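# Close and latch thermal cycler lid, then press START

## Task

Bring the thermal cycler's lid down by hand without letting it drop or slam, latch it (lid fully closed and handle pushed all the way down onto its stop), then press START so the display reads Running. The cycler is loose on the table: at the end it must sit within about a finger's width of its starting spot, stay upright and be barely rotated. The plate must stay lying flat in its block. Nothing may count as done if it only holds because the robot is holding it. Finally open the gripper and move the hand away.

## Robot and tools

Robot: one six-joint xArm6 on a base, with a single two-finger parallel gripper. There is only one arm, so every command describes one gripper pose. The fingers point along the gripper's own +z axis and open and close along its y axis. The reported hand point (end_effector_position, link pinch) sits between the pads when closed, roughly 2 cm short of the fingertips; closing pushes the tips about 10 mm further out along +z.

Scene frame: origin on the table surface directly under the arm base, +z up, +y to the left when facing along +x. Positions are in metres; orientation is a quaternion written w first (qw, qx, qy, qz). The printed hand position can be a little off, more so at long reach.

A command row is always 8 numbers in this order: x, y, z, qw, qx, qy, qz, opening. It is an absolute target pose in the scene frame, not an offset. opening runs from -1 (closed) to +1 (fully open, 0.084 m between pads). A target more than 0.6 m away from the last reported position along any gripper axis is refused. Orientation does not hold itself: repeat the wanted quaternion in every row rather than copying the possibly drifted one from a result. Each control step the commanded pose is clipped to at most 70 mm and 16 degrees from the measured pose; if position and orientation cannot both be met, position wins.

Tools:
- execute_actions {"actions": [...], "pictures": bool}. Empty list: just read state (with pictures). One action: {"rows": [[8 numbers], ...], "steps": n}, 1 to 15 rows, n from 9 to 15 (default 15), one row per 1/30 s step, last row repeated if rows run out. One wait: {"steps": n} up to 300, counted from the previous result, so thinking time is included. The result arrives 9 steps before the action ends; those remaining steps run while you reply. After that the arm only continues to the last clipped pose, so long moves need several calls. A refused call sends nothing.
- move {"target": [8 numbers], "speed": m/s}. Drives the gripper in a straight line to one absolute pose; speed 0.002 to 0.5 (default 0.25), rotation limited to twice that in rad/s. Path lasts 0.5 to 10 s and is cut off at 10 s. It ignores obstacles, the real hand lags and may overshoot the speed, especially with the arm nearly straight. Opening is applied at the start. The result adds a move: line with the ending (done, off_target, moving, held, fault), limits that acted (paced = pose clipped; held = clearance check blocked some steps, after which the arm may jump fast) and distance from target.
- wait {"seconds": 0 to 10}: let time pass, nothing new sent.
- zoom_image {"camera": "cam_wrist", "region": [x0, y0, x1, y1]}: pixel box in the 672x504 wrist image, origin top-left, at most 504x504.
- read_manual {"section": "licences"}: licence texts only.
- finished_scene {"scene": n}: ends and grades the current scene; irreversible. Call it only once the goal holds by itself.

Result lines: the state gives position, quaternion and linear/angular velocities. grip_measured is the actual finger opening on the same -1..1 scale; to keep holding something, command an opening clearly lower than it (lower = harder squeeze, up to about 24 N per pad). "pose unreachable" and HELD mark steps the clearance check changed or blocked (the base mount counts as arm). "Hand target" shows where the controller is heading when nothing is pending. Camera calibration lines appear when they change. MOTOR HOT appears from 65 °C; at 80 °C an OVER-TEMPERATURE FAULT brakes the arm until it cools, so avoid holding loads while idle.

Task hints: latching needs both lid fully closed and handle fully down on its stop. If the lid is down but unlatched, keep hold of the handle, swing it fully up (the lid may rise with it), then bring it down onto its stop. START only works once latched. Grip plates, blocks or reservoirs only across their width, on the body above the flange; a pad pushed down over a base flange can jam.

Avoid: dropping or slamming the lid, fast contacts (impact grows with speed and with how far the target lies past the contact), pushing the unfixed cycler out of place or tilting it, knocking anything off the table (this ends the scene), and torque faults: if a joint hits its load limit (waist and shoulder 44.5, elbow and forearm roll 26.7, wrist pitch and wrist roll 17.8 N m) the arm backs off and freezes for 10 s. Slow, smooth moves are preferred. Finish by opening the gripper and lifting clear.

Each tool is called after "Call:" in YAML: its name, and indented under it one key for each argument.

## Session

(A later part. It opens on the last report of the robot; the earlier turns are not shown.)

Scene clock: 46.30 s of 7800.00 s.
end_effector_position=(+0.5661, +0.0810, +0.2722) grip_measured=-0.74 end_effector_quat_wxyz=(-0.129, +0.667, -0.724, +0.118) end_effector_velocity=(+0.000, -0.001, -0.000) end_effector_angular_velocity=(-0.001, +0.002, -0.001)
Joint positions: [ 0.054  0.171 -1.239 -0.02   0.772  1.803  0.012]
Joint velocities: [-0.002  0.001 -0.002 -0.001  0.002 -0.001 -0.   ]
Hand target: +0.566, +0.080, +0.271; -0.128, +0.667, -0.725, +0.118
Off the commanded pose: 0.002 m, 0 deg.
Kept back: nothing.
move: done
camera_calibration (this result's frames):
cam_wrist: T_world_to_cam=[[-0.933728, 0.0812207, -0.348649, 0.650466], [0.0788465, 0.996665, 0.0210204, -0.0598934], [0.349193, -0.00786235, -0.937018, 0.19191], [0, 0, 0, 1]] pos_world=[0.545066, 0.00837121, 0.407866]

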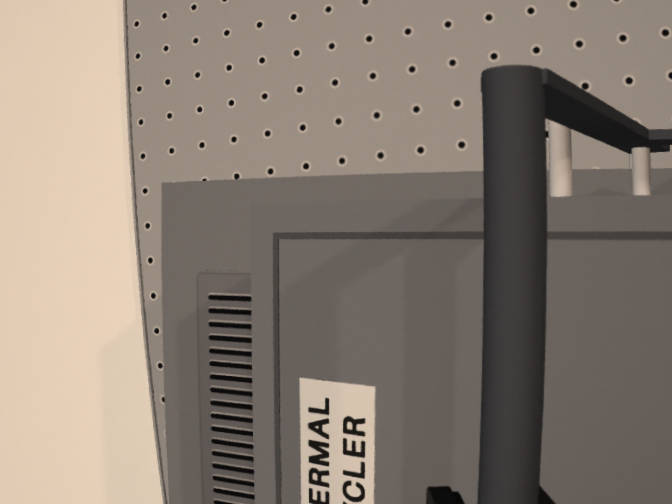

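Call:
move:
  target: [0.552,0.081,0.265,-0.128,0.667,-0.725,0.118,-1]
  speed: 0.02

Call:
move:
  target: [0.525,0.083,0.266,-0.128,0.667,-0.725,0.118,-1]
  speed: 0.05

Call:
move:
  target: [0.495,0.085,0.260,-0.128,0.667,-0.725,0.118,-1]
  speed: 0.05

Call:
move:
  target: [0.466,0.088,0.244,-0.096,0.671,-0.730,0.088,-1]
  speed: 0.05

Call:
move:
  target: [0.449,0.089,0.225,-0.064,0.674,-0.733,0.059,-1]
  speed: 0.04

Call:
move:
  target: [0.438,0.090,0.204,-0.064,0.674,-0.733,0.059,-1]
  speed: 0.03

Scene clock: 48.47 s of 7800.00 s.
end_effector_position=(+0.5525, +0.0810, +0.2654) grip_measured=-0.74 end_effector_quat_wxyz=(-0.128, +0.667, -0.725, +0.118) end_effector_velocity=(-0.002, +0.000, +0.000) end_effector_angular_velocity=(+0.000, +0.002, -0.000)
Joint positions: [ 0.058  0.132 -1.171 -0.024  0.745  1.811  0.011]
Joint velocities: [ 0.001 -0.006  0.006  0.     0.001  0.001  0.   ]
Hand target: +0.552, +0.081, +0.265; -0.128, +0.667, -0.725, +0.118
Off the commanded pose: 0.001 m, 0 deg.
Kept back: nothing.
move: done
camera_calibration (this result's frames):
cam_wrist: T_world_to_cam=[[-0.934101, 0.0821263, -0.347433, 0.63513], [0.0800728, 0.996582, 0.0202902, -0.0591762], [0.347912, -0.00886684, -0.937485, 0.19121], [0, 0, 0, 1]] pos_world=[0.53149, 0.00850846, 0.401123]

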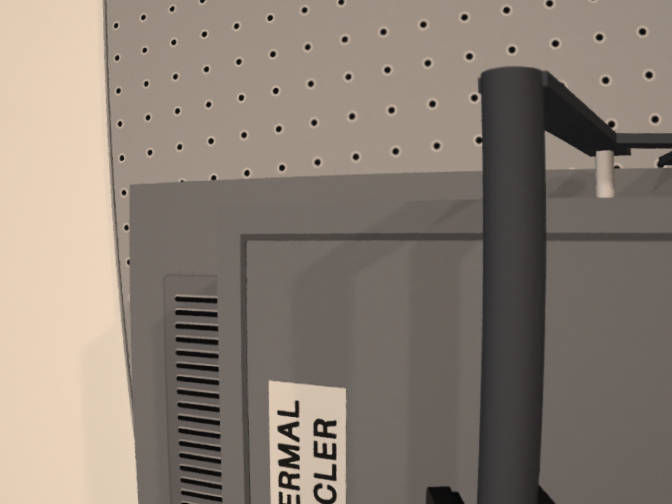

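Scene clock: 49.40 s of 7800.00 s.
end_effector_position=(+0.5250, +0.0832, +0.2658) grip_measured=-0.74 end_effector_quat_wxyz=(-0.128, +0.667, -0.725, +0.118) end_effector_velocity=(-0.001, -0.000, +0.000) end_effector_angular_velocity=(-0.001, -0.001, -0.000)
Joint positions: [ 0.07   0.043 -1.068 -0.029  0.733  1.825  0.012]
Joint velocities: [-0.    -0.004  0.005 -0.001 -0.002  0.001  0.   ]
Hand target: +0.525, +0.083, +0.266; -0.128, +0.667, -0.725, +0.118
Off the commanded pose: 0.000 m, 0 deg.
Kept back: nothing.
move: done
camera_calibration (this result's frames):
cam_wrist: T_world_to_cam=[[-0.934763, 0.0819878, -0.345682, 0.609326], [0.0800005, 0.996593, 0.0200386, -0.0590156], [0.346147, -0.00892339, -0.938138, 0.202189], [0, 0, 0, 1]] pos_world=[0.50431, 0.0106615, 0.401497]

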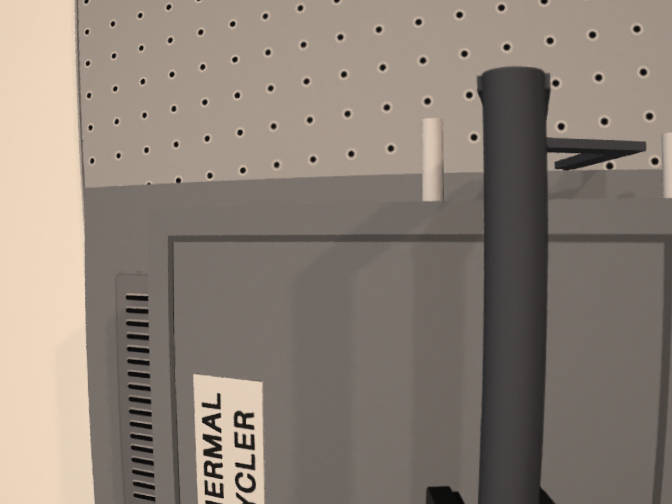

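Scene clock: 50.33 s of 7800.00 s.
end_effector_position=(+0.4948, +0.0852, +0.2591) grip_measured=-0.74 end_effector_quat_wxyz=(-0.127, +0.667, -0.725, +0.117) end_effector_velocity=(-0.001, -0.000, +0.002) end_effector_angular_velocity=(+0.000, -0.006, -0.000)
Joint positions: [ 0.084 -0.049 -0.948 -0.036  0.706  1.845  0.012]
Joint velocities: [ 0.    -0.009  0.006 -0.001 -0.003  0.001 -0.   ]
Hand target: +0.495, +0.085, +0.260; -0.128, +0.667, -0.725, +0.118
Off the commanded pose: 0.001 m, 0 deg.
Kept back: nothing.
move: done
camera_calibration (this result's frames):
cam_wrist: T_world_to_cam=[[-0.935269, 0.0817494, -0.344368, 0.578566], [0.0798776, 0.996611, 0.0196454, -0.0582773], [0.344807, -0.00913352, -0.938629, 0.207262], [0, 0, 0, 1]] pos_world=[0.474305, 0.0126754, 0.394926]

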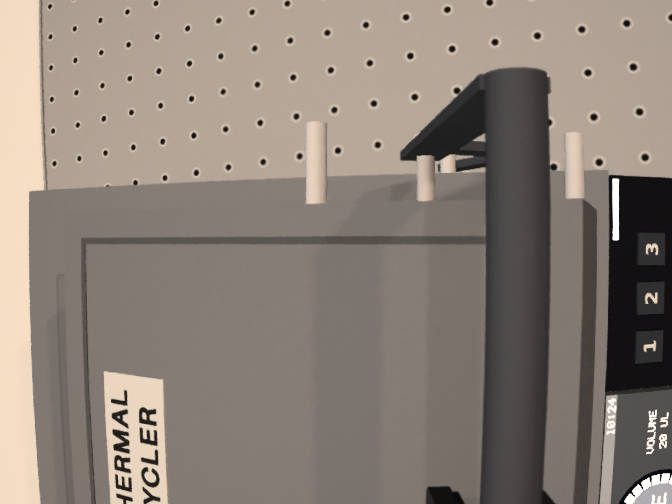

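Scene clock: 51.50 s of 7800.00 s.
end_effector_position=(+0.4661, +0.0867, +0.2432) grip_measured=-0.74 end_effector_quat_wxyz=(-0.095, +0.670, -0.731, +0.088) end_effector_velocity=(-0.002, +0.001, +0.002) end_effector_angular_velocity=(+0.001, +0.003, +0.001)
Joint positions: [ 0.094 -0.077 -0.909 -0.016  0.782  1.843  0.011]
Joint velocities: [ 0.003 -0.008  0.002  0.002  0.008  0.    -0.   ]
Hand target: +0.466, +0.088, +0.244; -0.096, +0.671, -0.730, +0.088
Off the commanded pose: 0.002 m, 0 deg.
Kept back: nothing.
move: done
camera_calibration (this result's frames):
cam_wrist: T_world_to_cam=[[-0.96161, 0.0847996, -0.260987, 0.537804], [0.0844007, 0.99635, 0.0127575, -0.0575786], [0.261117, -0.00975972, -0.965258, 0.247718], [0, 0, 0, 1]] pos_world=[0.457334, 0.0141806, 0.380206]

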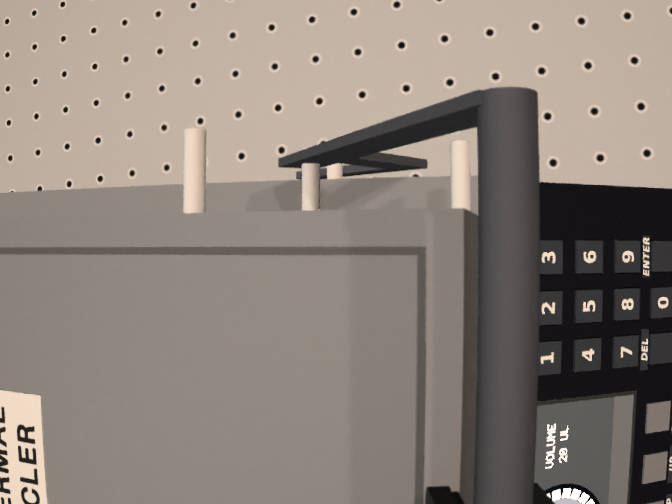

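Scene clock: 52.87 s of 7800.00 s.
end_effector_position=(+0.4494, +0.0887, +0.2252) grip_measured=-0.74 end_effector_quat_wxyz=(-0.065, +0.674, -0.733, +0.059) end_effector_velocity=(-0.001, +0.000, -0.002) end_effector_angular_velocity=(-0.001, +0.007, +0.001)
Joint positions: [ 0.1   -0.059 -0.906  0.004  0.844  1.834  0.011]
Joint velocities: [ 0.001  0.002  0.002  0.001  0.002 -0.001  0.   ]
Hand target: +0.449, +0.089, +0.225; -0.064, +0.674, -0.733, +0.059
Off the commanded pose: 0.001 m, 0 deg.
Kept back: nothing.
move: done
camera_calibration (this result's frames):
cam_wrist: T_world_to_cam=[[-0.980302, 0.0831889, -0.179131, 0.507025], [0.0834502, 0.996493, 0.00608937, -0.0560828], [0.17901, -0.0089791, -0.983806, 0.27577], [0, 0, 0, 1]] pos_world=[0.452352, 0.0161835, 0.36247]

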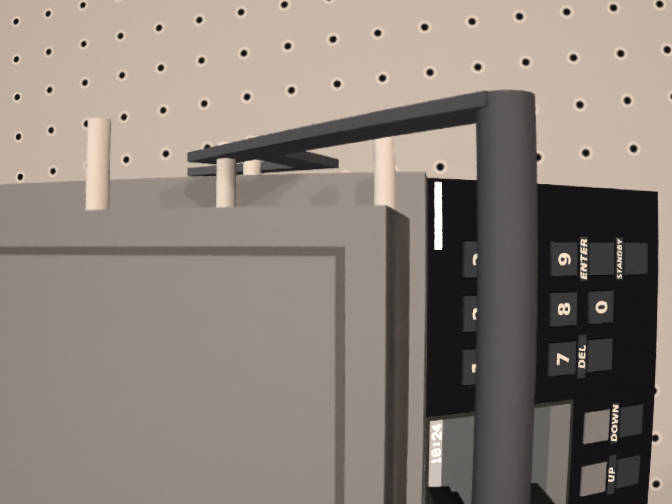

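Scene clock: 53.97 s of 7800.00 s.
end_effector_position=(+0.4378, +0.0900, +0.2041) grip_measured=-0.74 end_effector_quat_wxyz=(-0.064, +0.674, -0.733, +0.059) end_effector_velocity=(-0.000, +0.000, -0.001) end_effector_angular_velocity=(+0.001, -0.002, -0.000)
Joint positions: [ 0.109 -0.069 -0.833  0.003  0.782  1.842  0.011]
Joint velocities: [ 0.    -0.     0.004  0.    -0.006  0.     0.   ]
Hand target: +0.438, +0.090, +0.204; -0.064, +0.674, -0.733, +0.059
Off the commanded pose: 0.000 m, 0 deg.
Kept back: nothing.
move: done
camera_calibration (this result's frames):
cam_wrist: T_world_to_cam=[[-0.980705, 0.0826254, -0.177172, 0.491554], [0.0828922, 0.996541, 0.00590815, -0.0560169], [0.177047, -0.00889202, -0.984162, 0.25807], [0, 0, 0, 1]] pos_world=[0.441023, 0.017503, 0.341403]

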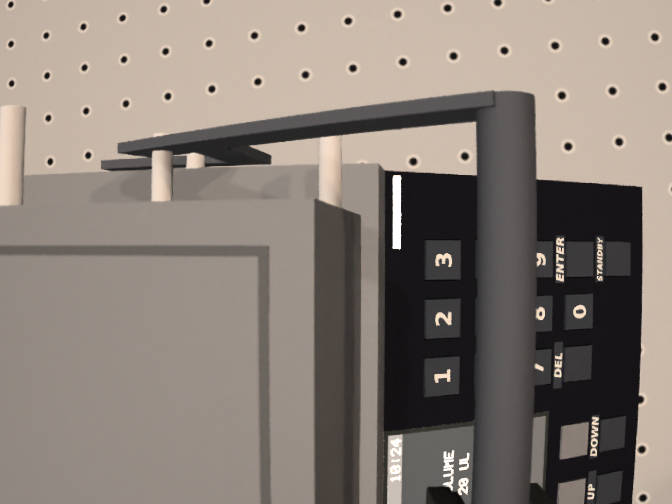

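Call:
move:
  target: [0.433,0.090,0.186,-0.064,0.674,-0.733,0.059,-1]
  speed: 0.02

Scene clock: 55.37 s of 7800.00 s.
end_effector_position=(+0.4334, +0.0903, +0.1880) grip_measured=-0.74 end_effector_quat_wxyz=(-0.065, +0.674, -0.733, +0.060) end_effector_velocity=(-0.001, -0.000, -0.003) end_effector_angular_velocity=(-0.000, -0.001, +0.000)
Joint positions: [ 0.113 -0.061 -0.79   0.003  0.728  1.846  0.012]
Joint velocities: [ 0.     0.003  0.008 -0.001 -0.012  0.     0.   ]
Hand target: +0.433, +0.090, +0.186; -0.064, +0.674, -0.733, +0.059
Off the commanded pose: 0.002 m, 0 deg.
Kept back: nothing.
move: done
camera_calibration (this result's frames):
cam_wrist: T_world_to_cam=[[-0.980133, 0.0825475, -0.180345, 0.484795], [0.0826779, 0.996553, 0.00680709, -0.0558755], [0.180285, -0.0082387, -0.98358, 0.241422], [0, 0, 0, 1]] pos_world=[0.436258, 0.0176533, 0.325269]

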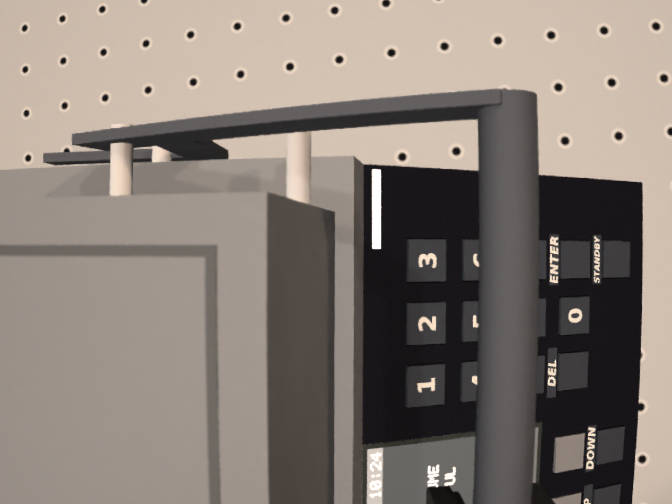

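Call:
move:
  target: [0.432,0.090,0.176,-0.064,0.674,-0.733,0.059,-1]
  speed: 0.015

Call:
move:
  target: [0.432,0.090,0.18,-0.064,0.674,-0.733,0.059,-0.3]
  speed: 0.03

Call:
move:
  target: [0.37,0.21,0.27,-0.128,0.667,-0.725,0.118,-0.3]

Scene clock: 56.77 s of 7800.00 s.
end_effector_position=(+0.4336, +0.0902, +0.1779) grip_measured=-0.74 end_effector_quat_wxyz=(-0.066, +0.674, -0.733, +0.061) end_effector_velocity=(-0.001, -0.000, -0.002) end_effector_angular_velocity=(-0.001, +0.003, -0.000)
Joint positions: [ 0.114 -0.045 -0.774  0.003  0.693  1.848  0.012]
Joint velocities: [ 0.     0.002  0.004 -0.    -0.002  0.    -0.   ]
Hand target: +0.432, +0.090, +0.176; -0.064, +0.674, -0.733, +0.059
Off the commanded pose: 0.003 m, 0 deg.
Kept back: nothing.
move: done
camera_calibration (this result's frames):
cam_wrist: T_world_to_cam=[[-0.979588, 0.0829284, -0.183111, 0.483384], [0.0829711, 0.996524, 0.00744189, -0.0560285], [0.183091, -0.00790289, -0.983064, 0.23005], [0, 0, 0, 1]] pos_world=[0.436046, 0.0175655, 0.315084]

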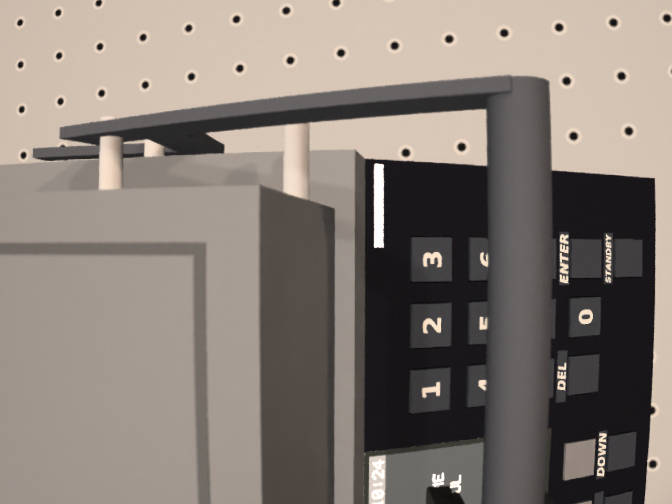

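Scene clock: 57.47 s of 7800.00 s.
end_effector_position=(+0.4319, +0.0900, +0.1797) grip_measured=-0.32 end_effector_quat_wxyz=(-0.064, +0.674, -0.733, +0.059) end_effector_velocity=(+0.000, +0.000, +0.002) end_effector_angular_velocity=(+0.000, -0.001, -0.000)
Joint positions: [ 0.114 -0.05  -0.776  0.003  0.707  1.847  0.03 ]
Joint velocities: [ 0.    -0.002 -0.002  0.     0.003  0.    -0.   ]
Hand target: +0.432, +0.090, +0.180; -0.064, +0.674, -0.733, +0.059
Off the commanded pose: 0.000 m, 0 deg.
Kept back: nothing.
move: done
camera_calibration (this result's frames):
cam_wrist: T_world_to_cam=[[-0.980669, 0.0827896, -0.177299, 0.481459], [0.0830763, 0.996526, 0.00581909, -0.055366], [0.177165, -0.00902278, -0.98414, 0.235], [0, 0, 0, 1]] pos_world=[0.435118, 0.0174342, 0.316957]

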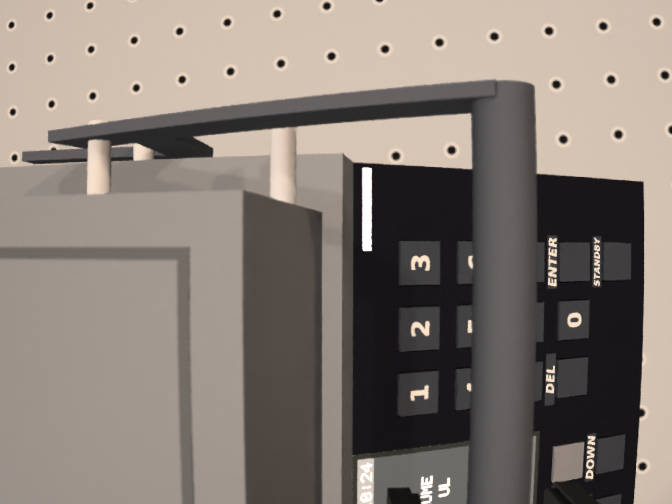

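Scene clock: 58.67 s of 7800.00 s.
end_effector_position=(+0.3704, +0.2097, +0.2696) grip_measured=-0.32 end_effector_quat_wxyz=(-0.128, +0.667, -0.725, +0.118) end_effector_velocity=(-0.000, +0.002, +0.004) end_effector_angular_velocity=(+0.000, -0.007, -0.000)
Joint positions: [ 0.461 -0.329 -0.739 -0.178  0.813  2.305  0.03 ]
Joint velocities: [ 0.007 -0.004 -0.005 -0.007  0.004  0.01   0.   ]
Hand target: +0.370, +0.210, +0.270; -0.128, +0.667, -0.725, +0.118
Off the commanded pose: 0.001 m, 0 deg.
Kept back: nothing.
move: done
camera_calibration (this result's frames):
cam_wrist: T_world_to_cam=[[-0.93466, 0.0825479, -0.345826, 0.45559], [0.0807597, 0.996541, 0.0196038, -0.172987], [0.346248, -0.00960588, -0.938094, 0.260549], [0, 0, 0, 1]] pos_world=[0.349578, 0.137284, 0.405365]

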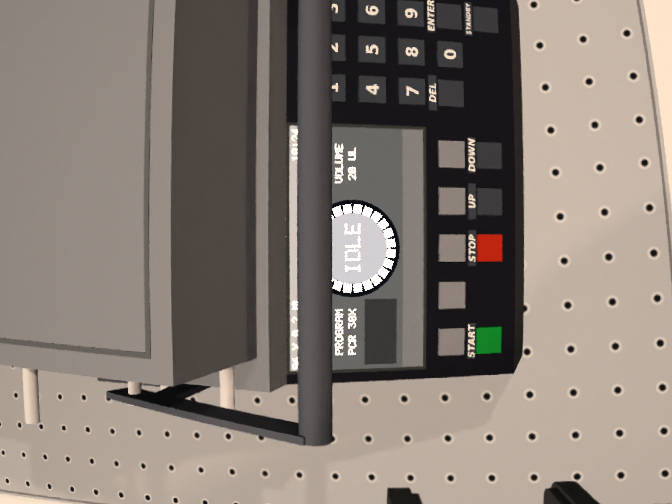

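Call:
move:
  target: [0.32,0.183,0.167,-0.252,0.636,-0.692,0.232,-1]

Scene clock: 61.17 s of 7800.00 s.
end_effector_position=(+0.3195, +0.1832, +0.1670) grip_measured=-1.00 end_effector_quat_wxyz=(-0.251, +0.636, -0.692, +0.231) end_effector_velocity=(+0.001, +0.000, +0.001) end_effector_angular_velocity=(-0.000, -0.017, -0.004)
Joint positions: [ 0.425 -0.453 -0.25  -1.176  0.297  3.245  0.   ]
Joint velocities: [ 0.004  0.001 -0.003 -0.052  0.006  0.055  0.   ]
Hand target: +0.319, +0.183, +0.167; -0.252, +0.636, -0.692, +0.231
Off the commanded pose: 0.001 m, 0 deg.
Kept back: nothing.
move: done
camera_calibration (this result's frames):
cam_wrist: T_world_to_cam=[[-0.76148, 0.0825719, -0.642908, 0.36903], [0.0682613, 0.996553, 0.0471416, -0.141078], [0.644584, -0.00798829, -0.764492, 0.0571163], [0, 0, 0, 1]] pos_world=[0.253823, 0.110576, 0.287568]

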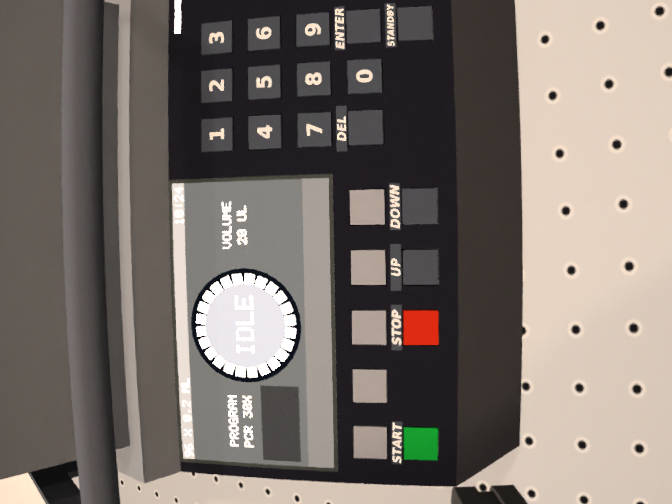

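Call:
move:
  target: [0.372,0.185,0.119,-0.191,0.654,-0.711,0.175,-1]
  speed: 0.15

Call:
move:
  target: [0.387,0.185,0.093,-0.191,0.654,-0.711,0.175,-1]
  speed: 0.02

Scene clock: 62.83 s of 7800.00 s.
end_effector_position=(+0.3718, +0.1850, +0.1192) grip_measured=-1.00 end_effector_quat_wxyz=(-0.191, +0.654, -0.711, +0.175) end_effector_velocity=(+0.002, +0.001, +0.000) end_effector_angular_velocity=(+0.001, +0.003, -0.000)
Joint positions: [ 0.307 -0.081 -0.453 -1.035  0.173  3.042  0.   ]
Joint velocities: [-0.     0.007 -0.007  0.019 -0.    -0.018  0.   ]
Hand target: +0.372, +0.185, +0.119; -0.191, +0.654, -0.711, +0.175
Off the commanded pose: 0.000 m, 0 deg.
Kept back: nothing.
move: done
camera_calibration (this result's frames):
cam_wrist: T_world_to_cam=[[-0.860009, 0.0828607, -0.503506, 0.397909], [0.0750753, 0.996536, 0.0357656, -0.14535], [0.504725, -0.00704208, -0.863251, 0.0504293], [0, 0, 0, 1]] pos_world=[0.327665, 0.112231, 0.249081]

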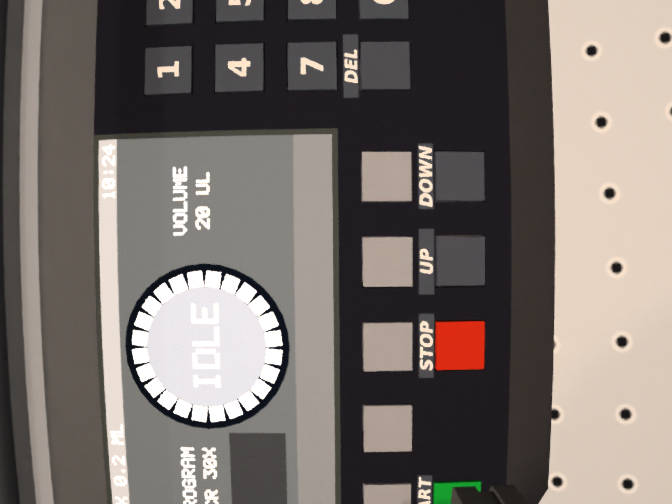

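Scene clock: 64.57 s of 7800.00 s.
end_effector_position=(+0.3858, +0.1860, +0.0969) grip_measured=-1.00 end_effector_quat_wxyz=(-0.195, +0.654, -0.710, +0.175) end_effector_velocity=(+0.005, -0.001, +0.002) end_effector_angular_velocity=(+0.001, -0.016, -0.006)
Joint positions: [ 0.27   0.046 -0.538 -1.3    0.134  3.275  0.   ]
Joint velocities: [-0.005  0.004 -0.014 -0.049  0.003  0.048  0.   ]
Hand target: +0.387, +0.185, +0.093; -0.191, +0.654, -0.711, +0.175
Off the commanded pose: 0.004 m, 0 deg.
Kept back: nothing.
move: off_target
camera_calibration (this result's frames):
cam_wrist: T_world_to_cam=[[-0.857722, 0.0818285, -0.507559, 0.398374], [0.0717927, 0.996643, 0.0393561, -0.145695], [0.509076, -0.00268242, -0.860718, 0.0213876], [0, 0, 0, 1]] pos_world=[0.341266, 0.112665, 0.226341]

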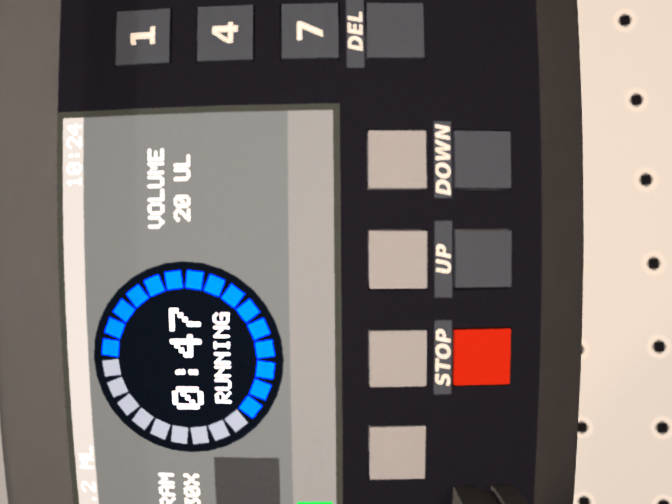

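Call:
move:
  target: [0.32,0.185,0.22,-0.191,0.654,-0.711,0.175,-1]

Call:
finished_scene:
  scene: 1

Scene clock: 66.10 s of 7800.00 s.
end_effector_position=(+0.3205, +0.1848, +0.2197) grip_measured=-1.00 end_effector_quat_wxyz=(-0.191, +0.654, -0.711, +0.176) end_effector_velocity=(-0.000, -0.000, +0.002) end_effector_angular_velocity=(-0.000, +0.008, +0.002)
Joint positions: [ 0.495 -0.569 -0.349 -0.449  0.55   2.577  0.   ]
Joint velocities: [-0.    -0.002 -0.007  0.019  0.011 -0.02   0.   ]
Hand target: +0.321, +0.185, +0.220; -0.191, +0.654, -0.711, +0.176
Off the commanded pose: 0.001 m, 0 deg.
Kept back: nothing.
move: done
camera_calibration (this result's frames):
cam_wrist: T_world_to_cam=[[-0.859545, 0.0826876, -0.504327, 0.404532], [0.0760491, 0.996532, 0.0337741, -0.144783], [0.50537, -0.0093232, -0.862852, 0.163197], [0, 0, 0, 1]] pos_world=[0.276249, 0.112353, 0.349721]

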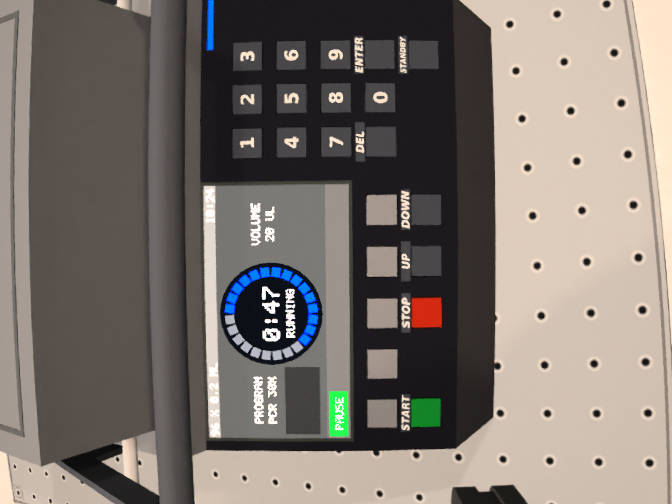

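The scene is finished: the task was done.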